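## Task

Carry plate B83 from nest N2 into the landing nest N3. It has to rest level within N3's locators, with its well A1 at N3's corner labelled A1. A drop of only a few millimetres while setting it into N3 is acceptable, but a much bigger drop there is a failure. Plate B38 must still be on N1 as it was at the start. Nothing may count as done if it holds only because the robot is supporting it, so release the plate and move the gripper away at the end.

## Robot and tools

ROBOT. Two 7-joint Franka FR3 arms, left_arm and right_arm, each carrying a Robotiq 2F-140 two-finger gripper. The idle arm may be parked out of the way. Base poses in the scene frame: left_arm at (-0.005, +0.359, 0) m, quat_wxyz (+1.000, 0, 0, +0.003); right_arm at (+0.011, -0.295, 0) m, quat_wxyz (+0.996, 0, 0, -0.094), i.e. yawed roughly 11 degrees clockwise.

SCENE FRAME. Origin on the table surface midway between the arms; +z up, +x away from the robot over the table, +y toward left_arm. The arm names do not refer to image sides. Every nest has a sign on the deck beside it with its name. On a labelled plate, well A1 sits at the labelled short end, in the corner farther from the labelled long side.

execute_actions. Argument actions is a list holding zero or one entry; optional pictures (boolean) asks for camera images. An empty list is a look: nothing is commanded, and the current state plus pictures come back. An action entry has rows (1 to 15 rows) and steps (5 to 15, default 15); each row is used for one control step of 1/30 s and the final row repeats to fill the remaining steps. A wait entry has only steps (up to 300), counted from the previous result; the robot keeps running meanwhile, including while you compose a reply. A refused call commands nothing.

ROW LAYOUT. Every row is a single flat list of exactly 20 numbers covering both arms, even when one arm is meant to stay still: left_arm first, then right_arm. For each arm, 10 numbers: 7 absolute joint target angles in radians (waist, shoulder, upper arm roll, elbow, forearm roll, wrist pitch, wrist roll, matching the order of Joint positions), then gripper position, force_limit and speed, each a scale value in [-1, 1]. Stated joint ranges: waist -2.744..2.744, shoulder -1.784..1.784, upper arm roll -2.901..2.901, elbow -3.042..-0.152, forearm roll -2.807..2.807, wrist pitch 0.544..4.517, wrist roll -3.016..3.016. A target beyond a range end by over 0.018 rad, and farther out than the joint's last reported angle, gets the call refused. True ends may differ from these by up to 0.018 rad; a joint asked past its true end is stopped there and the result may say "joint sent to its limit" (possibly about an earlier action). Absence of that line proves nothing about remaining travel.

MOTION. Targets are clamped each step to a lead over the measured angle: 0.248 rad for waist, shoulder, upper arm roll and elbow; 0.677 forearm roll; 0.715 wrist pitch; 1.54 wrist roll. If the targets would move the gripper over 70 mm from where it is, all joints are scaled back. Far moves therefore need several calls. Between calls, arms keep heading to the last row sent until they settle, stall or a step is HELD.

GRIPPER. position is absolute: +1 fully open (140 mm), about -0.8 pads touching, -1 closes until blocked. force_limit: about 14 N at -1, 60 N at 0, 107 N at +1 (parts up to 40 mm wide). speed: about 30 mm/s at -1, 140 at 0, 250 at +1. Fingers point along the gripper's +z and open along its y. end_effector_position is the point between the closed pads; fingertips extend about 33 mm past it when closed and 9 mm when open, and move about 24 mm farther from the arm while closing, so keep that clearance above surfaces. To keep a gripper unchanged, resend its previous three numbers; a 0 is a real command. To grip, send -1 and confirm object_status 2. Codes: 0 moving, 1 blocked while opening, 2 blocked while closing, 3 reached target or pads met (thin part may still be held). To squeeze harder while status is 2, raise force_limit and switch position between -1 and -0.98. position_measured is in counts, nonlinear: 3 open, 230 pads met.

RESULTS. A state line per arm (left_arm: ... | right_arm: ...) gives end_effector_position in metres and end_effector_quat_wxyz in the scene frame; it can be off, more so at long reach. Joint positions and Joint velocities list one block per arm (rad, rad/s). "joint command not followed" means a clearance check altered or blocked joint targets on some steps; the rest of the row still ran. HELD flags steps where all or part of your row was not sent. Each result is captured 5 steps before its action ends; those steps run afterward.

zoom_image: camera (cam_head_left, cam_head_right, cam_left_wrist, cam_right_wrist, all 672x504) and region [x0, y0, x1, y1] in pixels from the top-left, at most 504 by 504. Head cameras have focal length about 459-460 px, wrist cameras about 296-308 px. Wrist camera pose may deviate from the URDF's wrist_camera_optical frame by up to about 51 mm and 29 degrees.

read_manual: optional section "licences"; returns licence texts only, no motion.

finished_scene: scene, the number of the current scene. Irreversible; its result reports success and gives the next task. Replying with no tool call ends everything.

AVOID. Knocking or placing anything off the table; arms striking or pressing each other; drops, slams and hard pushes. Torque limits per joint (N m): waist 35, shoulder 35, upper arm roll 32, elbow 30, forearm roll, wrist pitch, wrist roll 12 each; external contact force limit 40 N, held weight included. Exceeding either freezes that arm for 10 s and drops the rest of the call. Holding loads heats motors; MOTOR HOT warns, and an OVER-TEMPERATURE FAULT brakes the arm until cooled. Lower the plate close to N3 before releasing, leave the other plate untouched, then open and withdraw.

Each tool is called after "Call:" as name([rows], argument=value, ...), one row to a line, values as JSON.

## Session

Call:
execute_actions(actions=[])

Scene clock: 0.00 s of 6000.00 s.
left_arm: end_effector_position=(+0.0428, +0.1437, +0.2027) position_measured=3 object_status=3 end_effector_quat_wxyz=(-0.313, +0.781, -0.445, +0.306) | right_arm: end_effector_position=(+0.5571, -0.3909, +0.4158) position_measured=3 object_status=3 end_effector_quat_wxyz=(-0.006, +0.886, -0.464, +0.002)
Joint positions: left_arm=[-1.787 -0.483 -0.391 -2.757  0.422  1.605 -2.773] | right_arm=[ 0.013 -0.005 -0.006 -1.571  0.011  1.573 -0.786]
Joint velocities: left_arm=[ 0.     0.     0.     0.    -0.    -0.     0.001] | right_arm=[-0.001  0.     0.     0.001 -0.001  0.001  0.001]

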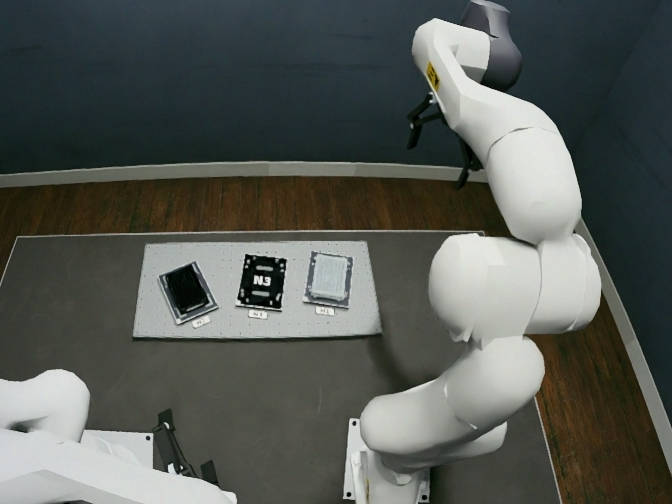

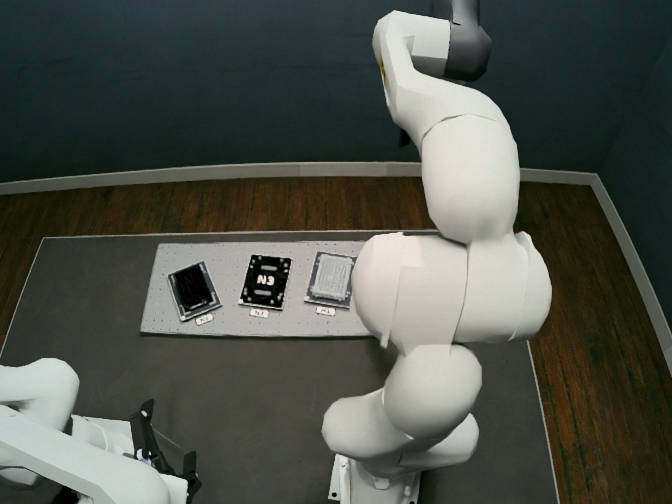

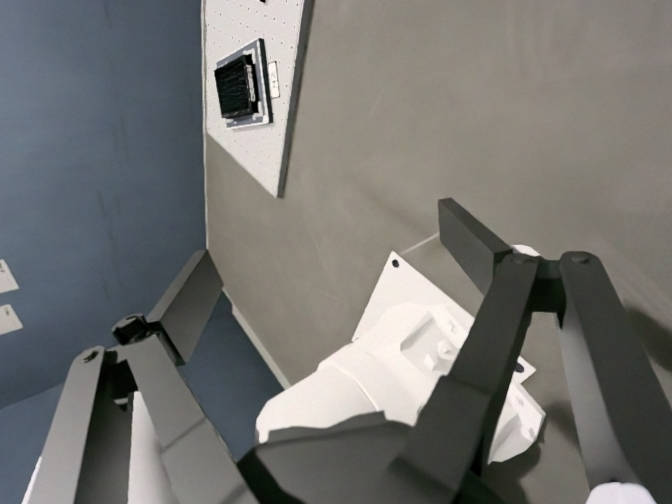

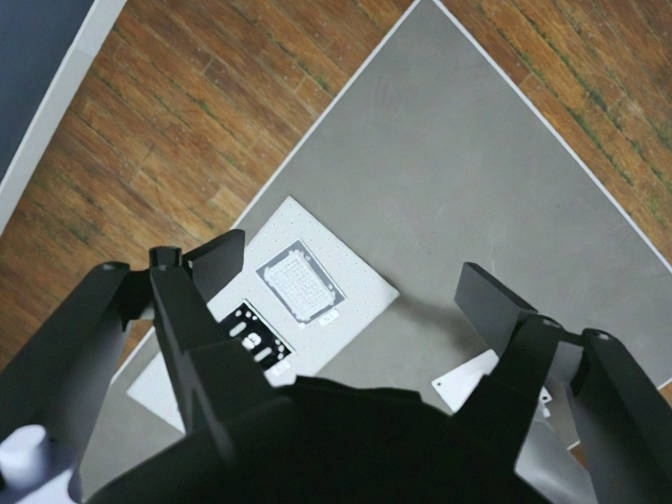

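Call:
zoom_image(camera="cam_head_left", region=[120, 220, 400, 350])

Call:
zoom_image(camera="cam_head_right", region=[120, 220, 400, 350])

Call:
zoom_image(camera="cam_right_wrist", region=[200, 200, 420, 400])

Region (120, 220, 400, 350) of cam_head_left's 672x504 image, scaled by 1.800, with more detail than that image has; it fills the top 234 rows of this view, and the rest is white.

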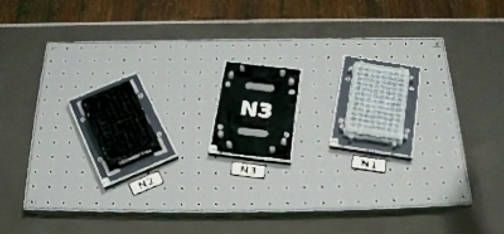

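Region (120, 220, 400, 350) of cam_head_right's 672x504 image, scaled by 1.800, with more detail than that image has; it fills the top 234 rows of this view, and the rest is white.

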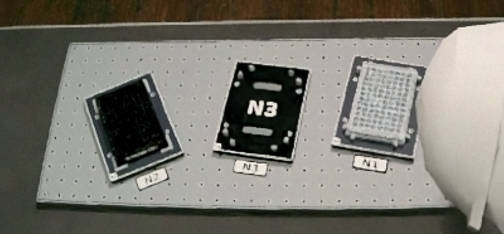

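Region (200, 200, 420, 400) of cam_right_wrist's 672x504 image, scaled by 2.291, with more detail than that image has; it fills the top 458 rows of this view, and the rest is white.

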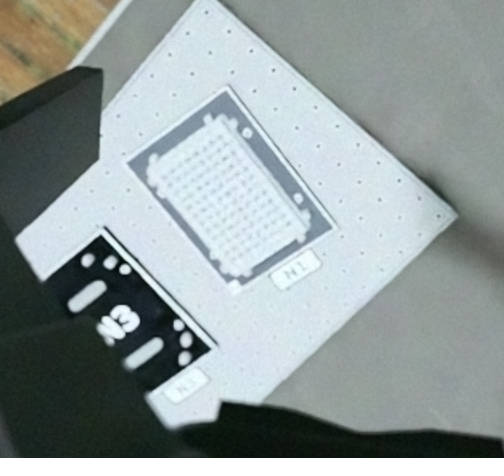

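Call:
execute_actions([
  {"rows": [[-1.787,-0.483,-0.391,-2.757,0.422,1.605,-2.773,1,0,0, 0.964,0.3215,0,-1.5586,0,1.880,-1.30,1,0,0]], "steps": 15},
])

Call:
execute_actions([
  {"steps": 30},
], pictures=true)

Scene clock: 3.90 s of 6000.00 s.
left_arm: end_effector_position=(+0.0428, +0.1437, +0.2027) position_measured=3 object_status=3 end_effector_quat_wxyz=(-0.313, +0.781, -0.445, +0.306) | right_arm: end_effector_position=(+0.6199, -0.2694, +0.3149) position_measured=3 object_status=3 end_effector_quat_wxyz=(+0.006, +0.955, -0.296, -0.021)
Joint positions: left_arm=[-1.787 -0.483 -0.391 -2.757  0.422  1.605 -2.773] | right_arm=[ 0.242  0.198 -0.015 -1.558  0.007  1.712 -0.931]
Joint velocities: left_arm=[ 0.002  0.001 -0.001 -0.002 -0.    -0.    -0.   ] | right_arm=[ 0.796  0.557  0.048 -0.024 -0.002  0.331 -0.411]
Steps of this call (steps 1 to 90: nothing new was sent; then 0.57 s passed at rest; steps 91 to 100: the first 10 steps of this action). Readings (joint positions | what the end effector reports):
91: left_arm=[-1.787 -0.483 -0.391 -2.757 0.422 1.605 -2.773] | right_arm=[0.027 0.003 -0.014 -1.566 0.010 1.587 -0.800] | left_arm position_measured=3 object_status=3 | right_arm position_measured=3 object_status=3
92: left_arm=[-1.787 -0.483 -0.391 -2.757 0.422 1.605 -2.773] | right_arm=[0.046 0.020 -0.017 -1.560 0.009 1.605 -0.816] | left_arm position_measured=3 object_status=3 | right_arm position_measured=3 object_status=3
94: left_arm=[-1.787 -0.483 -0.391 -2.757 0.422 1.605 -2.773] | right_arm=[0.091 0.064 -0.018 -1.557 0.008 1.636 -0.846] | left_arm position_measured=3 object_status=3 | right_arm position_measured=3 object_status=3
98: left_arm=[-1.787 -0.483 -0.391 -2.757 0.422 1.605 -2.773] | right_arm=[0.188 0.157 -0.016 -1.557 0.007 1.688 -0.903] | left_arm position_measured=3 object_status=3 | right_arm position_measured=3 object_status=3
100: the state above

Scene clock: 4.90 s of 6000.00 s.
left_arm: end_effector_position=(+0.0428, +0.1437, +0.2027) position_measured=3 object_status=3 end_effector_quat_wxyz=(-0.313, +0.781, -0.445, +0.306) | right_arm: end_effector_position=(+0.4731, +0.1683, +0.2491) position_measured=3 object_status=3 end_effector_quat_wxyz=(+0.000, +0.974, +0.228, -0.004)
Joint positions: left_arm=[-1.787 -0.483 -0.391 -2.757  0.422  1.605 -2.773] | right_arm=[ 0.968  0.321  0.005 -1.56   0.003  1.873 -1.246]
Joint velocities: left_arm=[ 0.002 -0.001  0.002  0.002 -0.     0.    -0.   ] | right_arm=[-0.038 -0.001 -0.053 -0.    -0.006  0.024 -0.156]
Kept back: nothing.
Steps of this call (steps 1 to 5: the last 5 steps of your previous action; steps 6 to 30: the robot went on to your last target). Readings (joint positions | what the end effector reports):
1: left_arm=[-1.787 -0.483 -0.391 -2.757 0.422 1.605 -2.773] | right_arm=[0.270 0.216 -0.014 -1.559 0.006 1.723 -0.945] | left_arm position_measured=3 object_status=3 | right_arm position_measured=3 object_status=3
2: left_arm=[-1.787 -0.483 -0.391 -2.757 0.422 1.605 -2.773] | right_arm=[0.299 0.232 -0.014 -1.559 0.006 1.733 -0.959] | left_arm position_measured=3 object_status=3 | right_arm position_measured=3 object_status=3
4: left_arm=[-1.787 -0.483 -0.391 -2.757 0.422 1.605 -2.773] | right_arm=[0.359 0.258 -0.013 -1.560 0.006 1.753 -0.985] | left_arm position_measured=3 object_status=3 | right_arm position_measured=3 object_status=3
8: left_arm=[-1.787 -0.483 -0.391 -2.757 0.422 1.605 -2.773] | right_arm=[0.484 0.292 -0.010 -1.561 0.005 1.785 -1.034] | left_arm position_measured=3 object_status=3 | right_arm position_measured=3 object_status=3
30: the state above

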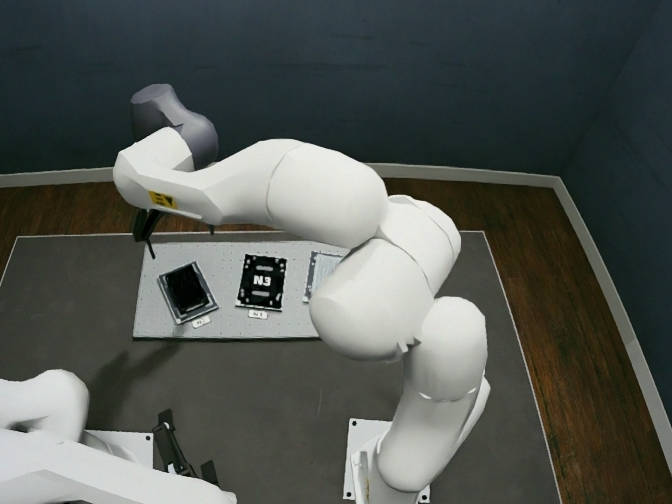

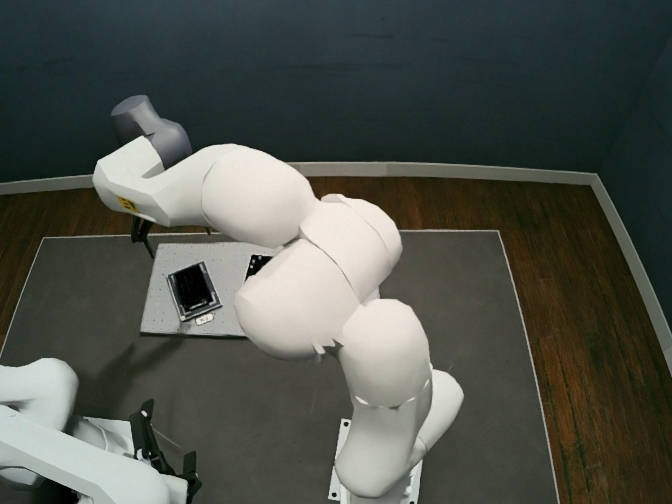

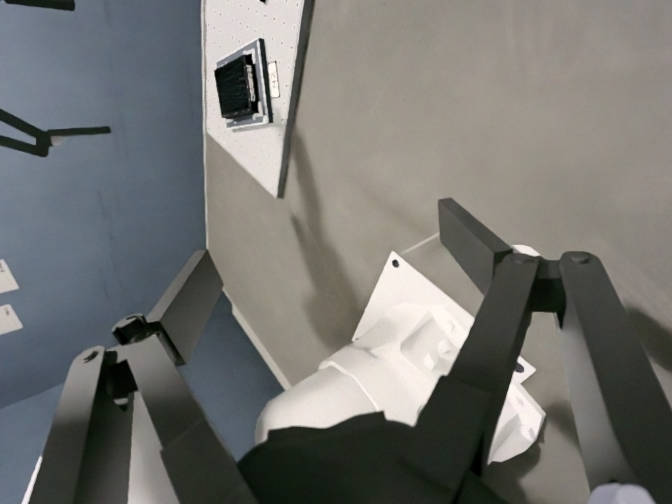

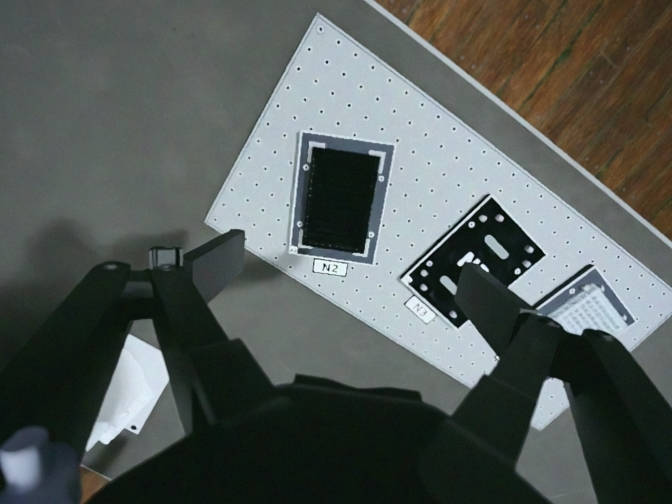

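Call:
execute_actions(actions=[])

Call:
zoom_image(camera="cam_right_wrist", region=[240, 90, 460, 310])

Scene clock: 5.07 s of 6000.00 s.
left_arm: end_effector_position=(+0.0428, +0.1437, +0.2027) position_measured=3 object_status=3 end_effector_quat_wxyz=(-0.313, +0.781, -0.445, +0.306) | right_arm: end_effector_position=(+0.4770, +0.1656, +0.2493) position_measured=3 object_status=3 end_effector_quat_wxyz=(+0.000, +0.972, +0.234, -0.003)
Joint positions: left_arm=[-1.787 -0.483 -0.391 -2.757  0.422  1.605 -2.773] | right_arm=[ 0.965  0.321  0.001 -1.56   0.002  1.876 -1.266]
Joint velocities: left_arm=[-0.001  0.001 -0.001 -0.    -0.    -0.001  0.   ] | right_arm=[-0.001  0.001 -0.001  0.001  0.     0.009 -0.09 ]
Kept back: nothing.
Steps of this call (steps 1 to 5: the robot went on to your last target). Readings (joint positions | what the end effector reports):
1: left_arm=[-1.787 -0.483 -0.391 -2.757 0.422 1.605 -2.773] | right_arm=[0.967 0.321 0.004 -1.560 0.003 1.874 -1.251] | left_arm position_measured=3 object_status=3 | right_arm position_measured=3 object_status=3
2: left_arm=[-1.787 -0.483 -0.391 -2.757 0.422 1.605 -2.773] | right_arm=[0.966 0.321 0.003 -1.560 0.002 1.875 -1.256] | left_arm position_measured=3 object_status=3 | right_arm position_measured=3 object_status=3
4: left_arm=[-1.787 -0.483 -0.391 -2.757 0.422 1.605 -2.773] | right_arm=[0.965 0.321 0.002 -1.560 0.002 1.875 -1.263] | left_arm position_measured=3 object_status=3 | right_arm position_measured=3 object_status=3
5: the state above

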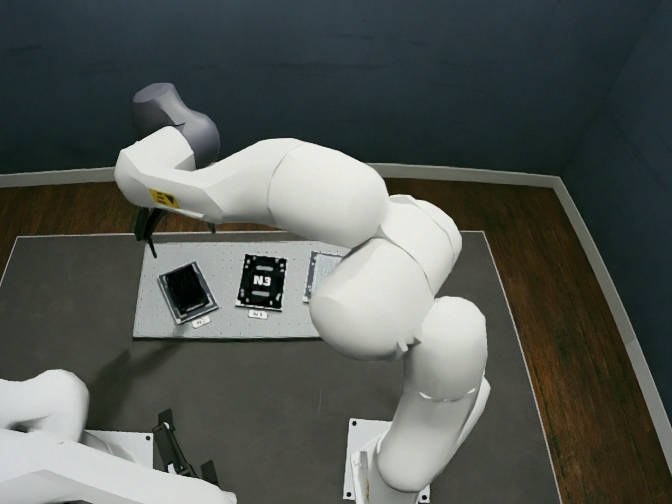

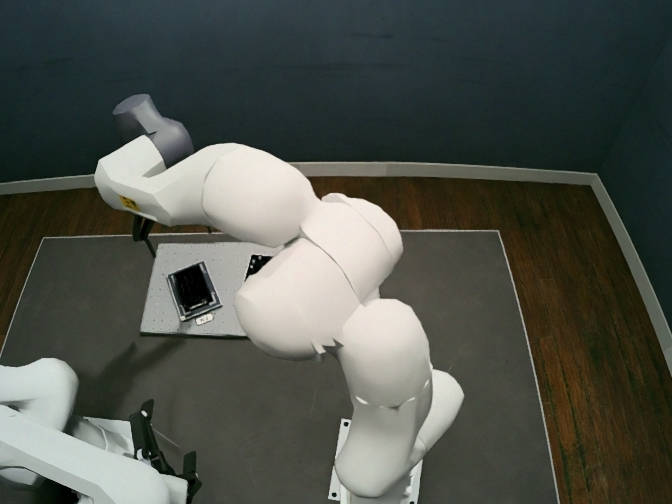

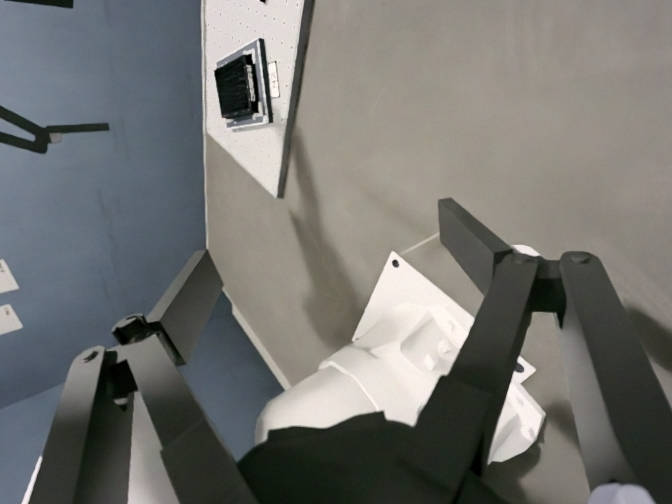

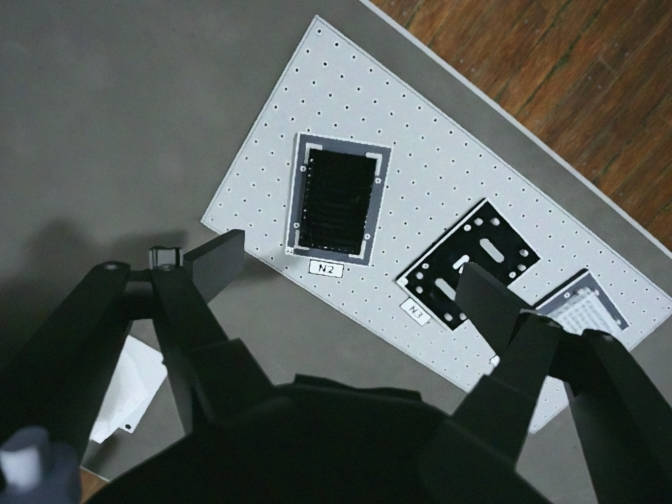

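Region (240, 90, 460, 310) of cam_right_wrist's 672x504 image, scaled by 2.291, with more detail than that image has.

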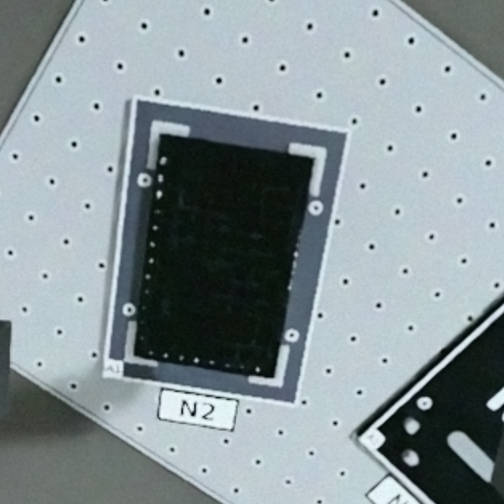

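Call:
zoom_image(camera="cam_head_left", region=[150, 250, 300, 335])

Call:
zoom_image(camera="cam_left_wrist", region=[190, 20, 310, 140])

Region (150, 250, 300, 335) of cam_head_left's 672x504 image, scaled by 3.360, with more detail than that image has; it fills the top 286 rows of this view, and the rest is white.

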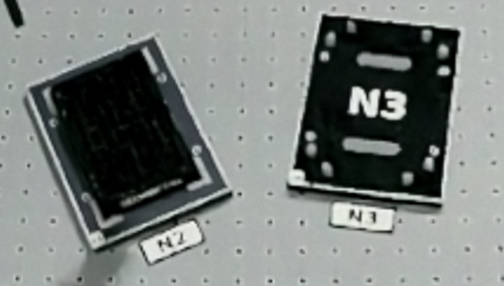

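Region (190, 20, 310, 140) of cam_left_wrist's 672x504 image, scaled by 4.200, with more detail than that image has.

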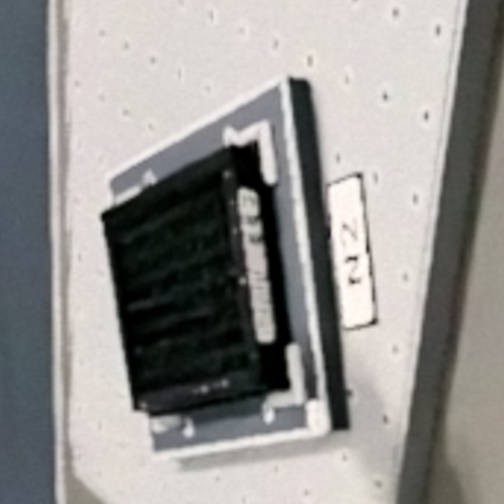

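Call:
execute_actions([
  {"rows": [[-1.787,-0.483,-0.391,-2.757,0.422,1.605,-2.773,1,0,0, 0.964,0.365,0,-1.626,0,1.99,-1.30,1,0,0],[-1.787,-0.483,-0.391,-2.757,0.422,1.605,-2.773,1,0,0, 0.964,0.365,0,-1.626,0,1.99,-1.30,1,0,0],[-1.787,-0.483,-0.391,-2.757,0.422,1.605,-2.773,1,0,0, 0.964,0.41,0,-1.695,0,2.10,-1.30,1,0,0],[-1.787,-0.483,-0.391,-2.757,0.422,1.605,-2.773,1,0,0, 0.964,0.41,0,-1.695,0,2.10,-1.30,1,0,0],[-1.787,-0.483,-0.391,-2.757,0.422,1.605,-2.773,1,0,0, 0.964,0.45,0,-1.7608,0,2.2108,-1.30,1,0,0]], "steps": 15},
])

Call:
execute_actions([
  {"steps": 12},
], pictures=true)

Scene clock: 7.97 s of 6000.00 s.
left_arm: end_effector_position=(+0.0428, +0.1437, +0.2027) position_measured=3 object_status=3 end_effector_quat_wxyz=(-0.313, +0.781, -0.445, +0.306) | right_arm: end_effector_position=(+0.4594, +0.1481, +0.0932) position_measured=3 object_status=3 end_effector_quat_wxyz=(+0.021, +0.968, +0.247, -0.038)
Joint positions: left_arm=[-1.787 -0.483 -0.391 -2.757  0.422  1.605 -2.773] | right_arm=[ 0.965  0.455  0.001 -1.754  0.002  2.121 -1.293]
Joint velocities: left_arm=[ 0.    -0.001 -0.001 -0.001 -0.001 -0.     0.001] | right_arm=[-0.001  0.28  -0.    -0.276 -0.002  0.467  0.001]
Steps of this call (steps 1 to 30: the robot went on to your last target; steps 31 to 77: nothing new was sent; steps 78 to 87: the first 10 steps of this action). Readings (joint positions | what the end effector reports):
78: left_arm=[-1.787 -0.483 -0.391 -2.757 0.422 1.605 -2.773] | right_arm=[0.965 0.321 0.001 -1.571 0.002 1.896 -1.293] | left_arm position_measured=3 object_status=3 | right_arm position_measured=3 object_status=3
79: left_arm=[-1.787 -0.483 -0.391 -2.757 0.422 1.605 -2.773] | right_arm=[0.965 0.327 0.001 -1.584 0.002 1.914 -1.293] | left_arm position_measured=3 object_status=3 | right_arm position_measured=3 object_status=3
81: left_arm=[-1.787 -0.483 -0.391 -2.757 0.422 1.605 -2.773] | right_arm=[0.965 0.351 0.001 -1.627 0.002 1.965 -1.293] | left_arm position_measured=3 object_status=3 | right_arm position_measured=3 object_status=3
85: left_arm=[-1.787 -0.483 -0.391 -2.757 0.422 1.605 -2.773] | right_arm=[0.965 0.427 0.001 -1.726 0.002 2.083 -1.293] | left_arm position_measured=3 object_status=3 | right_arm position_measured=3 object_status=3
87: the state above

Scene clock: 8.37 s of 6000.00 s.
left_arm: end_effector_position=(+0.0428, +0.1437, +0.2027) position_measured=3 object_status=3 end_effector_quat_wxyz=(-0.313, +0.781, -0.445, +0.306) | right_arm: end_effector_position=(+0.4758, +0.1642, +0.0989) position_measured=3 object_status=3 end_effector_quat_wxyz=(+0.002, +0.969, +0.247, -0.005)
Joint positions: left_arm=[-1.787 -0.483 -0.391 -2.757  0.422  1.605 -2.773] | right_arm=[ 0.965  0.45   0.001 -1.761  0.002  2.2   -1.293]
Joint velocities: left_arm=[ 0.001  0.    -0.001 -0.    -0.     0.001 -0.   ] | right_arm=[-0.001 -0.001 -0.     0.    -0.001  0.049 -0.001]
Kept back: nothing.
Steps of this call (steps 1 to 5: the last 5 steps of your previous action; steps 6 to 12: the robot went on to your last target). Readings (joint positions | what the end effector reports):
1: left_arm=[-1.787 -0.483 -0.391 -2.757 0.422 1.605 -2.773] | right_arm=[0.965 0.462 0.001 -1.760 0.002 2.135 -1.293] | left_arm position_measured=3 object_status=3 | right_arm position_measured=3 object_status=3
2: left_arm=[-1.787 -0.483 -0.391 -2.757 0.422 1.605 -2.773] | right_arm=[0.965 0.464 0.001 -1.764 0.002 2.147 -1.293] | left_arm position_measured=3 object_status=3 | right_arm position_measured=3 object_status=3
4: left_arm=[-1.787 -0.483 -0.391 -2.757 0.422 1.605 -2.773] | right_arm=[0.965 0.461 0.001 -1.765 0.002 2.166 -1.293] | left_arm position_measured=3 object_status=3 | right_arm position_measured=3 object_status=3
8: left_arm=[-1.787 -0.483 -0.391 -2.757 0.422 1.605 -2.773] | right_arm=[0.965 0.452 0.001 -1.762 0.002 2.190 -1.293] | left_arm position_measured=3 object_status=3 | right_arm position_measured=3 object_status=3
12: the state above

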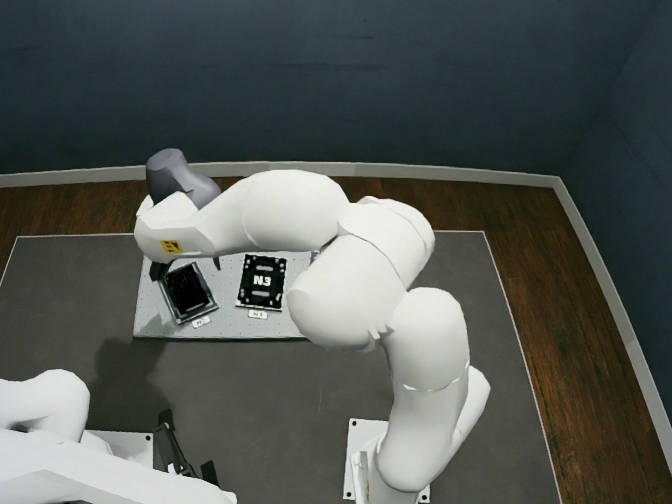

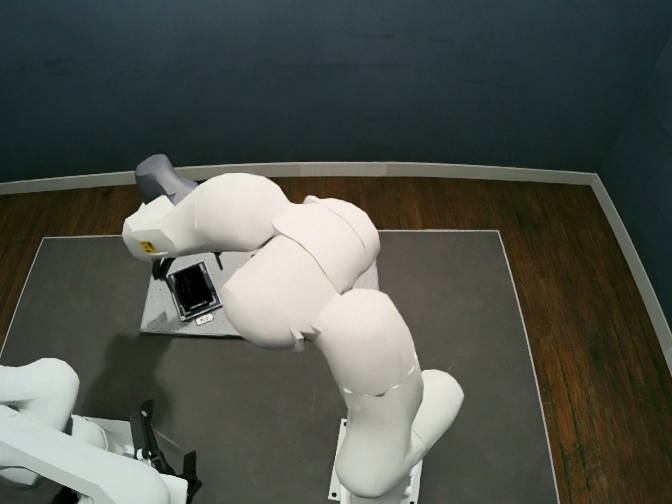

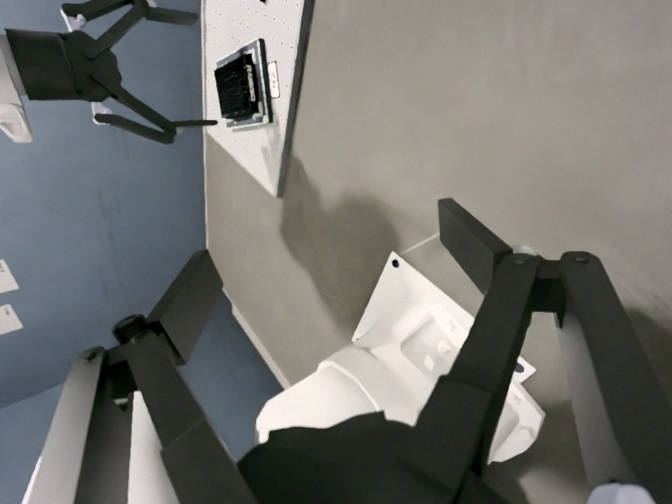

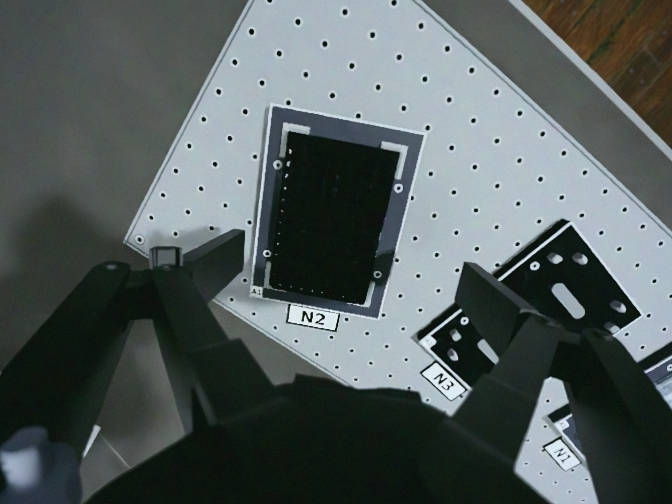

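Call:
zoom_image(camera="cam_right_wrist", region=[140, 80, 540, 360])

Region (140, 80, 540, 360) of cam_right_wrist's 672x504 image, scaled by 1.260, with more detail than that image has; it fills the top 353 rows of this view, and the rest is white.

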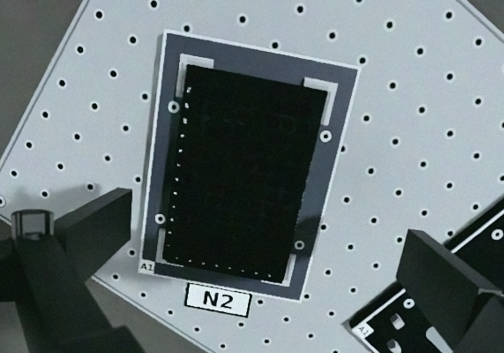

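Call:
execute_actions([
  {"rows": [[-1.787,-0.483,-0.391,-2.757,0.422,1.605,-2.773,1,0,0, 0.969,0.463,0,-1.752,0,2.217,-1.28,1,0,0],[-1.787,-0.483,-0.391,-2.757,0.422,1.605,-2.773,1,0,0, 0.973,0.476,0,-1.743,0,2.223,-1.265,1,0,0],[-1.787,-0.483,-0.391,-2.757,0.422,1.605,-2.773,1,0,0, 0.977,0.489,0,-1.734,0,2.229,-1.25,1,0,0],[-1.787,-0.483,-0.391,-2.757,0.422,1.605,-2.773,1,0,0, 0.981,0.502,0,-1.725,0,2.235,-1.235,1,0,0],[-1.787,-0.483,-0.391,-2.757,0.422,1.605,-2.773,1,0,0, 0.985,0.515,0,-1.716,0,2.241,-1.222,1,0,0],[-1.787,-0.483,-0.391,-2.757,0.422,1.605,-2.773,1,0,0, 0.985,0.528,0,-1.707,0,2.244,-1.222,1,0,0],[-1.787,-0.483,-0.391,-2.757,0.422,1.605,-2.773,1,0,0, 0.985,0.541,0,-1.698,0,2.244,-1.222,1,0,0],[-1.787,-0.483,-0.391,-2.757,0.422,1.605,-2.773,1,0,0, 0.985,0.5537,0,-1.6902,0,2.244,-1.222,1,0,0]], "steps": 15},
])

Call:
execute_actions([
  {"steps": 10},
], pictures=true)

Scene clock: 11.27 s of 6000.00 s.
left_arm: end_effector_position=(+0.0428, +0.1437, +0.2027) position_measured=3 object_status=3 end_effector_quat_wxyz=(-0.313, +0.781, -0.445, +0.306) | right_arm: end_effector_position=(+0.4807, +0.1845, +0.0677) position_measured=3 object_status=3 end_effector_quat_wxyz=(+0.001, +0.971, +0.238, -0.004)
Joint positions: left_arm=[-1.787 -0.483 -0.391 -2.757  0.422  1.605 -2.773] | right_arm=[ 0.983  0.542  0.    -1.7    0.002  2.234 -1.257]
Joint velocities: left_arm=[-0.001 -0.001 -0.001 -0.001 -0.     0.     0.002] | right_arm=[ 0.013  0.22  -0.     0.06   0.001  0.034  0.096]
Steps of this call (steps 1 to 30: the robot went on to your last target; steps 31 to 77: nothing new was sent; steps 78 to 87: the first 10 steps of this action). Readings (joint positions | what the end effector reports):
78: left_arm=[-1.787 -0.483 -0.391 -2.757 0.422 1.605 -2.773] | right_arm=[0.965 0.452 0.001 -1.759 0.002 2.209 -1.293] | left_arm position_measured=3 object_status=3 | right_arm position_measured=3 object_status=3
79: left_arm=[-1.787 -0.483 -0.391 -2.757 0.422 1.605 -2.773] | right_arm=[0.966 0.457 0.001 -1.754 0.002 2.211 -1.291] | left_arm position_measured=3 object_status=3 | right_arm position_measured=3 object_status=3
81: left_arm=[-1.787 -0.483 -0.391 -2.757 0.422 1.605 -2.773] | right_arm=[0.970 0.473 0.000 -1.740 0.002 2.217 -1.283] | left_arm position_measured=3 object_status=3 | right_arm position_measured=3 object_status=3
85: left_arm=[-1.787 -0.483 -0.391 -2.757 0.422 1.605 -2.773] | right_arm=[0.981 0.522 0.000 -1.708 0.002 2.231 -1.264] | left_arm position_measured=3 object_status=3 | right_arm position_measured=3 object_status=3
87: the state above

Scene clock: 11.60 s of 6000.00 s.
left_arm: end_effector_position=(+0.0428, +0.1437, +0.2027) position_measured=3 object_status=3 end_effector_quat_wxyz=(-0.313, +0.781, -0.445, +0.306) | right_arm: end_effector_position=(+0.4823, +0.1864, +0.0633) position_measured=3 object_status=3 end_effector_quat_wxyz=(+0.001, +0.973, +0.229, -0.003)
Joint positions: left_arm=[-1.787 -0.483 -0.391 -2.757  0.422  1.605 -2.773] | right_arm=[ 0.983  0.555  0.    -1.692  0.002  2.24  -1.238]
Joint velocities: left_arm=[-0.001 -0.001 -0.001 -0.001 -0.     0.001 -0.   ] | right_arm=[ 0.    -0.001  0.     0.004  0.     0.008  0.032]
Kept back: nothing.
Steps of this call (steps 1 to 5: the last 5 steps of your previous action; steps 6 to 10: the robot went on to your last target). Readings (joint positions | what the end effector reports):
1: left_arm=[-1.787 -0.483 -0.391 -2.757 0.422 1.605 -2.773] | right_arm=[0.983 0.548 0.000 -1.698 0.002 2.235 -1.254] | left_arm position_measured=3 object_status=3 | right_arm position_measured=3 object_status=3
2: left_arm=[-1.787 -0.483 -0.391 -2.757 0.422 1.605 -2.773] | right_arm=[0.983 0.552 0.000 -1.697 0.002 2.236 -1.251] | left_arm position_measured=3 object_status=3 | right_arm position_measured=3 object_status=3
4: left_arm=[-1.787 -0.483 -0.391 -2.757 0.422 1.605 -2.773] | right_arm=[0.983 0.555 0.000 -1.695 0.002 2.237 -1.247] | left_arm position_measured=3 object_status=3 | right_arm position_measured=3 object_status=3
8: left_arm=[-1.787 -0.483 -0.391 -2.757 0.422 1.605 -2.773] | right_arm=[0.983 0.555 0.000 -1.692 0.002 2.239 -1.241] | left_arm position_measured=3 object_status=3 | right_arm position_measured=3 object_status=3
10: the state above

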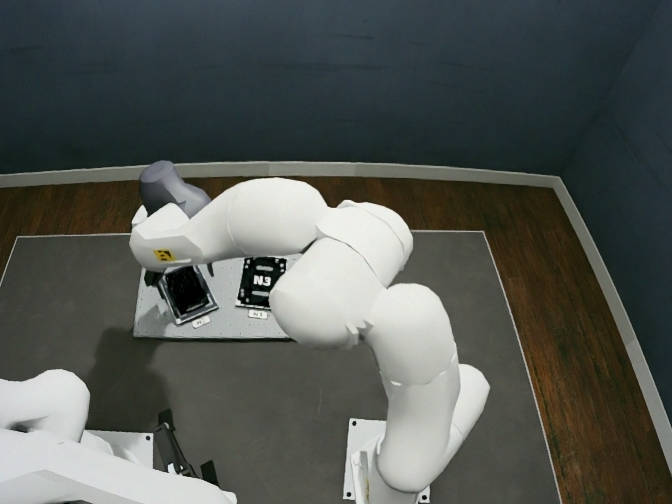

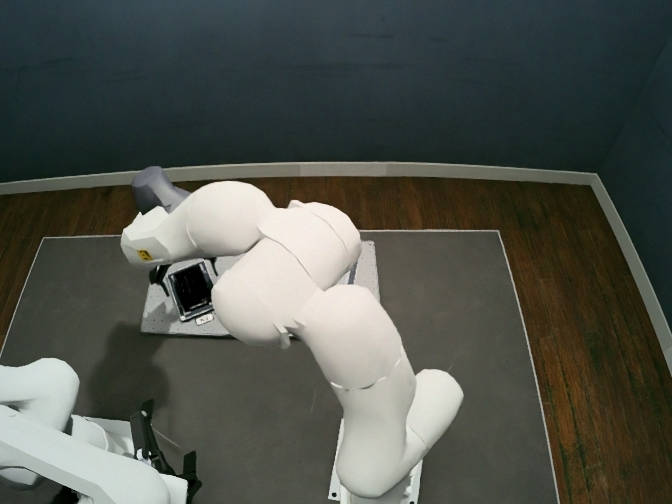

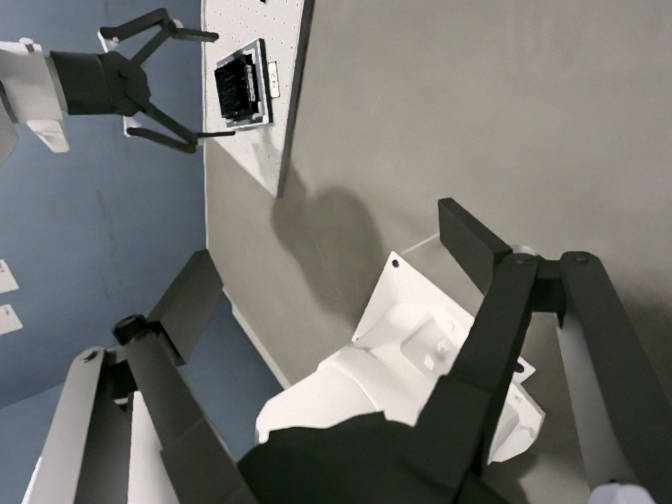

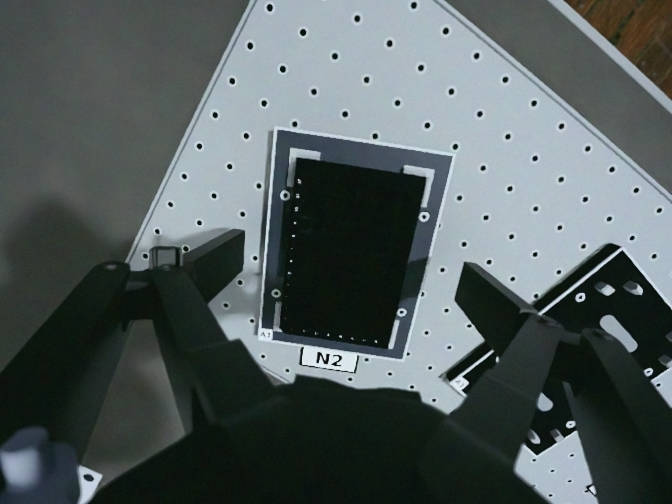

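Call:
zoom_image(camera="cam_left_wrist", region=[150, 0, 320, 170])

Call:
zoom_image(camera="cam_right_wrist", region=[180, 100, 520, 400])

Call:
zoom_image(camera="cam_head_left", region=[120, 230, 260, 340])

Region (150, 0, 320, 170) of cam_left_wrist's 672x504 image, scaled by 2.965, with more detail than that image has.

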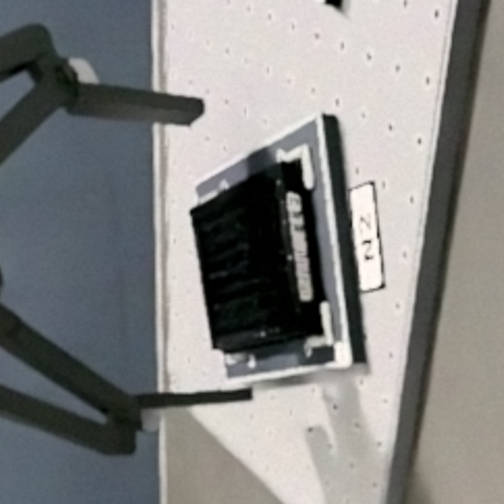

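Region (180, 100, 520, 400) of cam_right_wrist's 672x504 image, scaled by 1.482, with more detail than that image has; it fills the top 445 rows of this view, and the rest is white.

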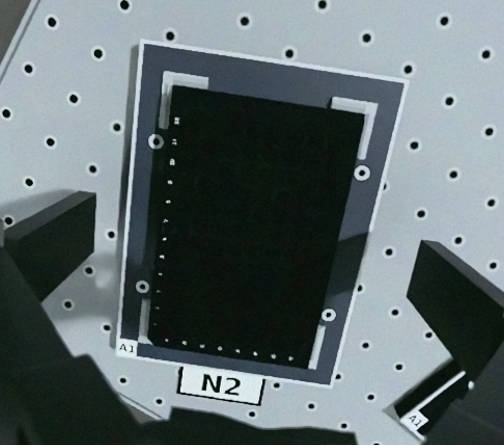

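Region (120, 230, 260, 340) of cam_head_left's 672x504 image, scaled by 3.600, with more detail than that image has; it fills the top 396 rows of this view, and the rest is white.

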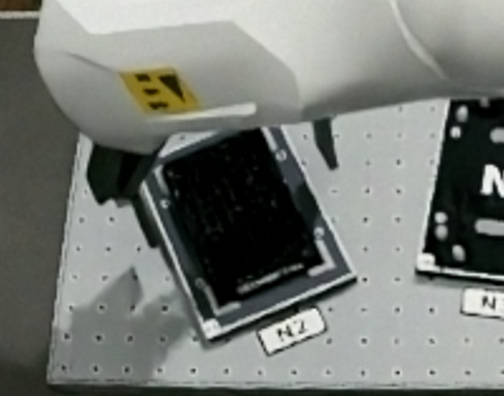

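Call:
execute_actions([
  {"rows": [[-1.787,-0.483,-0.391,-2.757,0.422,1.605,-2.773,1,0,0, 0.988,0.557,0,-1.696,0,2.255,-1.21,1,0,0],[-1.787,-0.483,-0.391,-2.757,0.422,1.605,-2.773,1,0,0, 0.990,0.560,0,-1.700,0,2.266,-1.205,1,0,0],[-1.787,-0.483,-0.391,-2.757,0.422,1.605,-2.773,1,0,0, 0.990,0.5627,0,-1.7037,0,2.2664,-1.205,1,0,0]], "steps": 15},
], pictures=true)

Scene clock: 13.33 s of 6000.00 s.
left_arm: end_effector_position=(+0.0428, +0.1437, +0.2027) position_measured=3 object_status=3 end_effector_quat_wxyz=(-0.313, +0.781, -0.445, +0.306) | right_arm: end_effector_position=(+0.4793, +0.1876, +0.0552) position_measured=3 object_status=3 end_effector_quat_wxyz=(+0.001, +0.975, +0.221, -0.003)
Joint positions: left_arm=[-1.787 -0.483 -0.391 -2.757  0.422  1.605 -2.773] | right_arm=[ 0.988  0.562  0.    -1.703  0.002  2.26  -1.218]
Joint velocities: left_arm=[ 0.     0.     0.     0.001  0.     0.    -0.001] | right_arm=[-0.    -0.     0.    -0.002 -0.001  0.02   0.019]
Steps of this call (steps 1 to 30: the robot went on to your last target; steps 31 to 42: nothing new was sent; steps 43 to 52: the first 10 steps of this action). Readings (joint positions | what the end effector reports):
43: left_arm=[-1.787 -0.483 -0.391 -2.757 0.422 1.605 -2.773] | right_arm=[0.983 0.555 0.000 -1.692 0.002 2.243 -1.228] | left_arm position_measured=3 object_status=3 | right_arm position_measured=3 object_status=3
44: left_arm=[-1.787 -0.483 -0.391 -2.757 0.422 1.605 -2.773] | right_arm=[0.984 0.555 0.000 -1.694 0.002 2.247 -1.226] | left_arm position_measured=3 object_status=3 | right_arm position_measured=3 object_status=3
46: left_arm=[-1.787 -0.483 -0.391 -2.757 0.422 1.605 -2.773] | right_arm=[0.986 0.557 0.000 -1.698 0.002 2.252 -1.223] | left_arm position_measured=3 object_status=3 | right_arm position_measured=3 object_status=3
50: left_arm=[-1.787 -0.483 -0.391 -2.757 0.422 1.605 -2.773] | right_arm=[0.988 0.562 0.000 -1.702 0.002 2.258 -1.219] | left_arm position_measured=3 object_status=3 | right_arm position_measured=3 object_status=3
52: the state above

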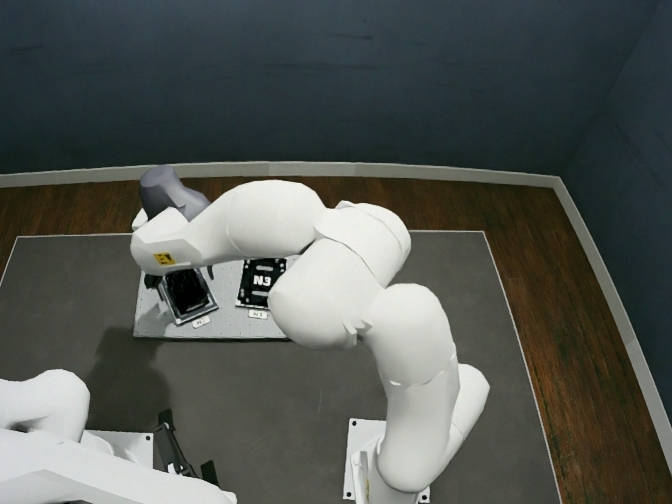

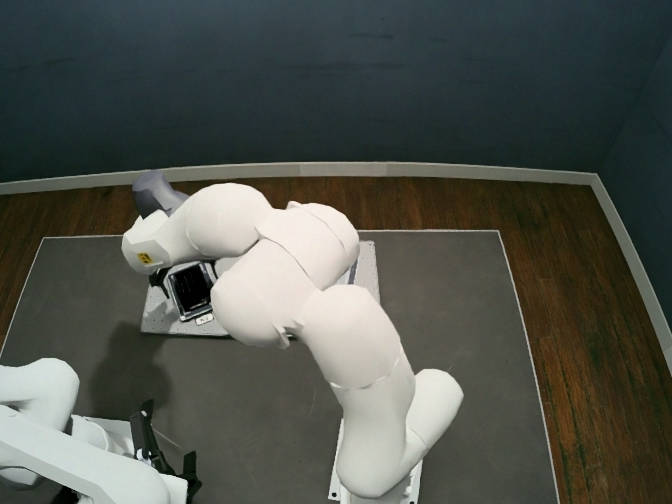

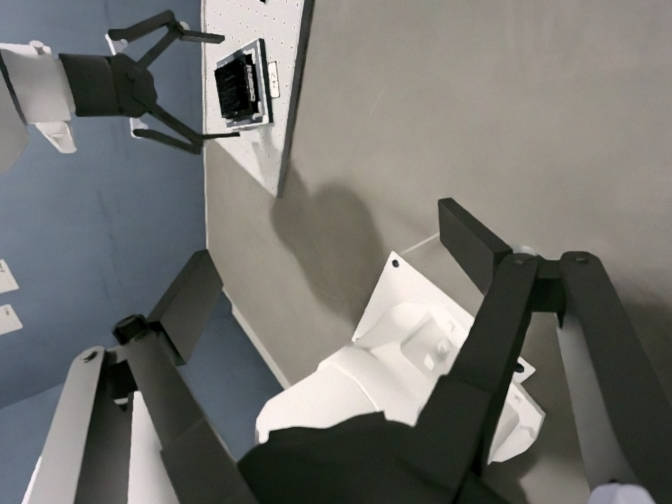

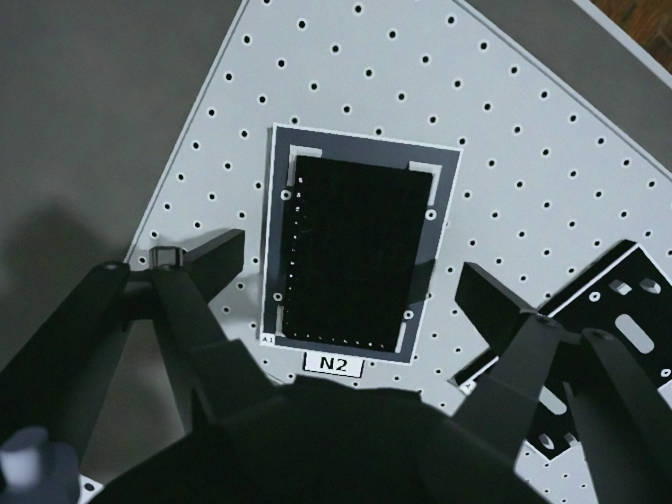

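Call:
zoom_image(camera="cam_right_wrist", region=[180, 100, 520, 400])

Call:
zoom_image(camera="cam_left_wrist", region=[170, 10, 310, 150])

Region (180, 100, 520, 400) of cam_right_wrist's 672x504 image, scaled by 1.482, with more detail than that image has; it fills the top 445 rows of this view, and the rest is white.

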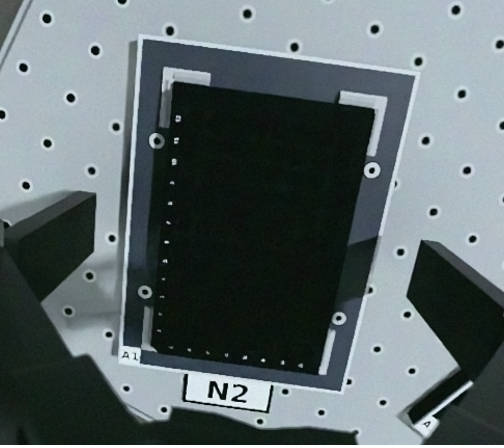

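Region (170, 10, 310, 150) of cam_left_wrist's 672x504 image, scaled by 3.600, with more detail than that image has.

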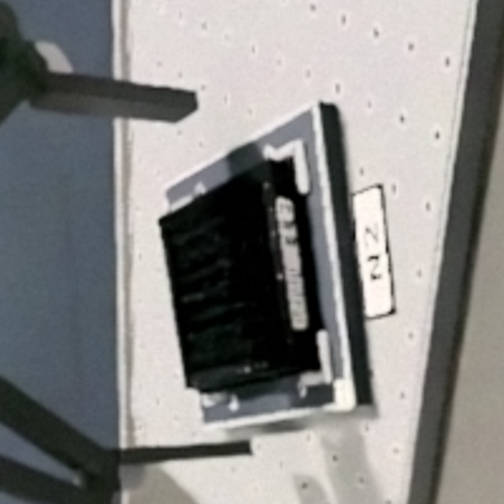

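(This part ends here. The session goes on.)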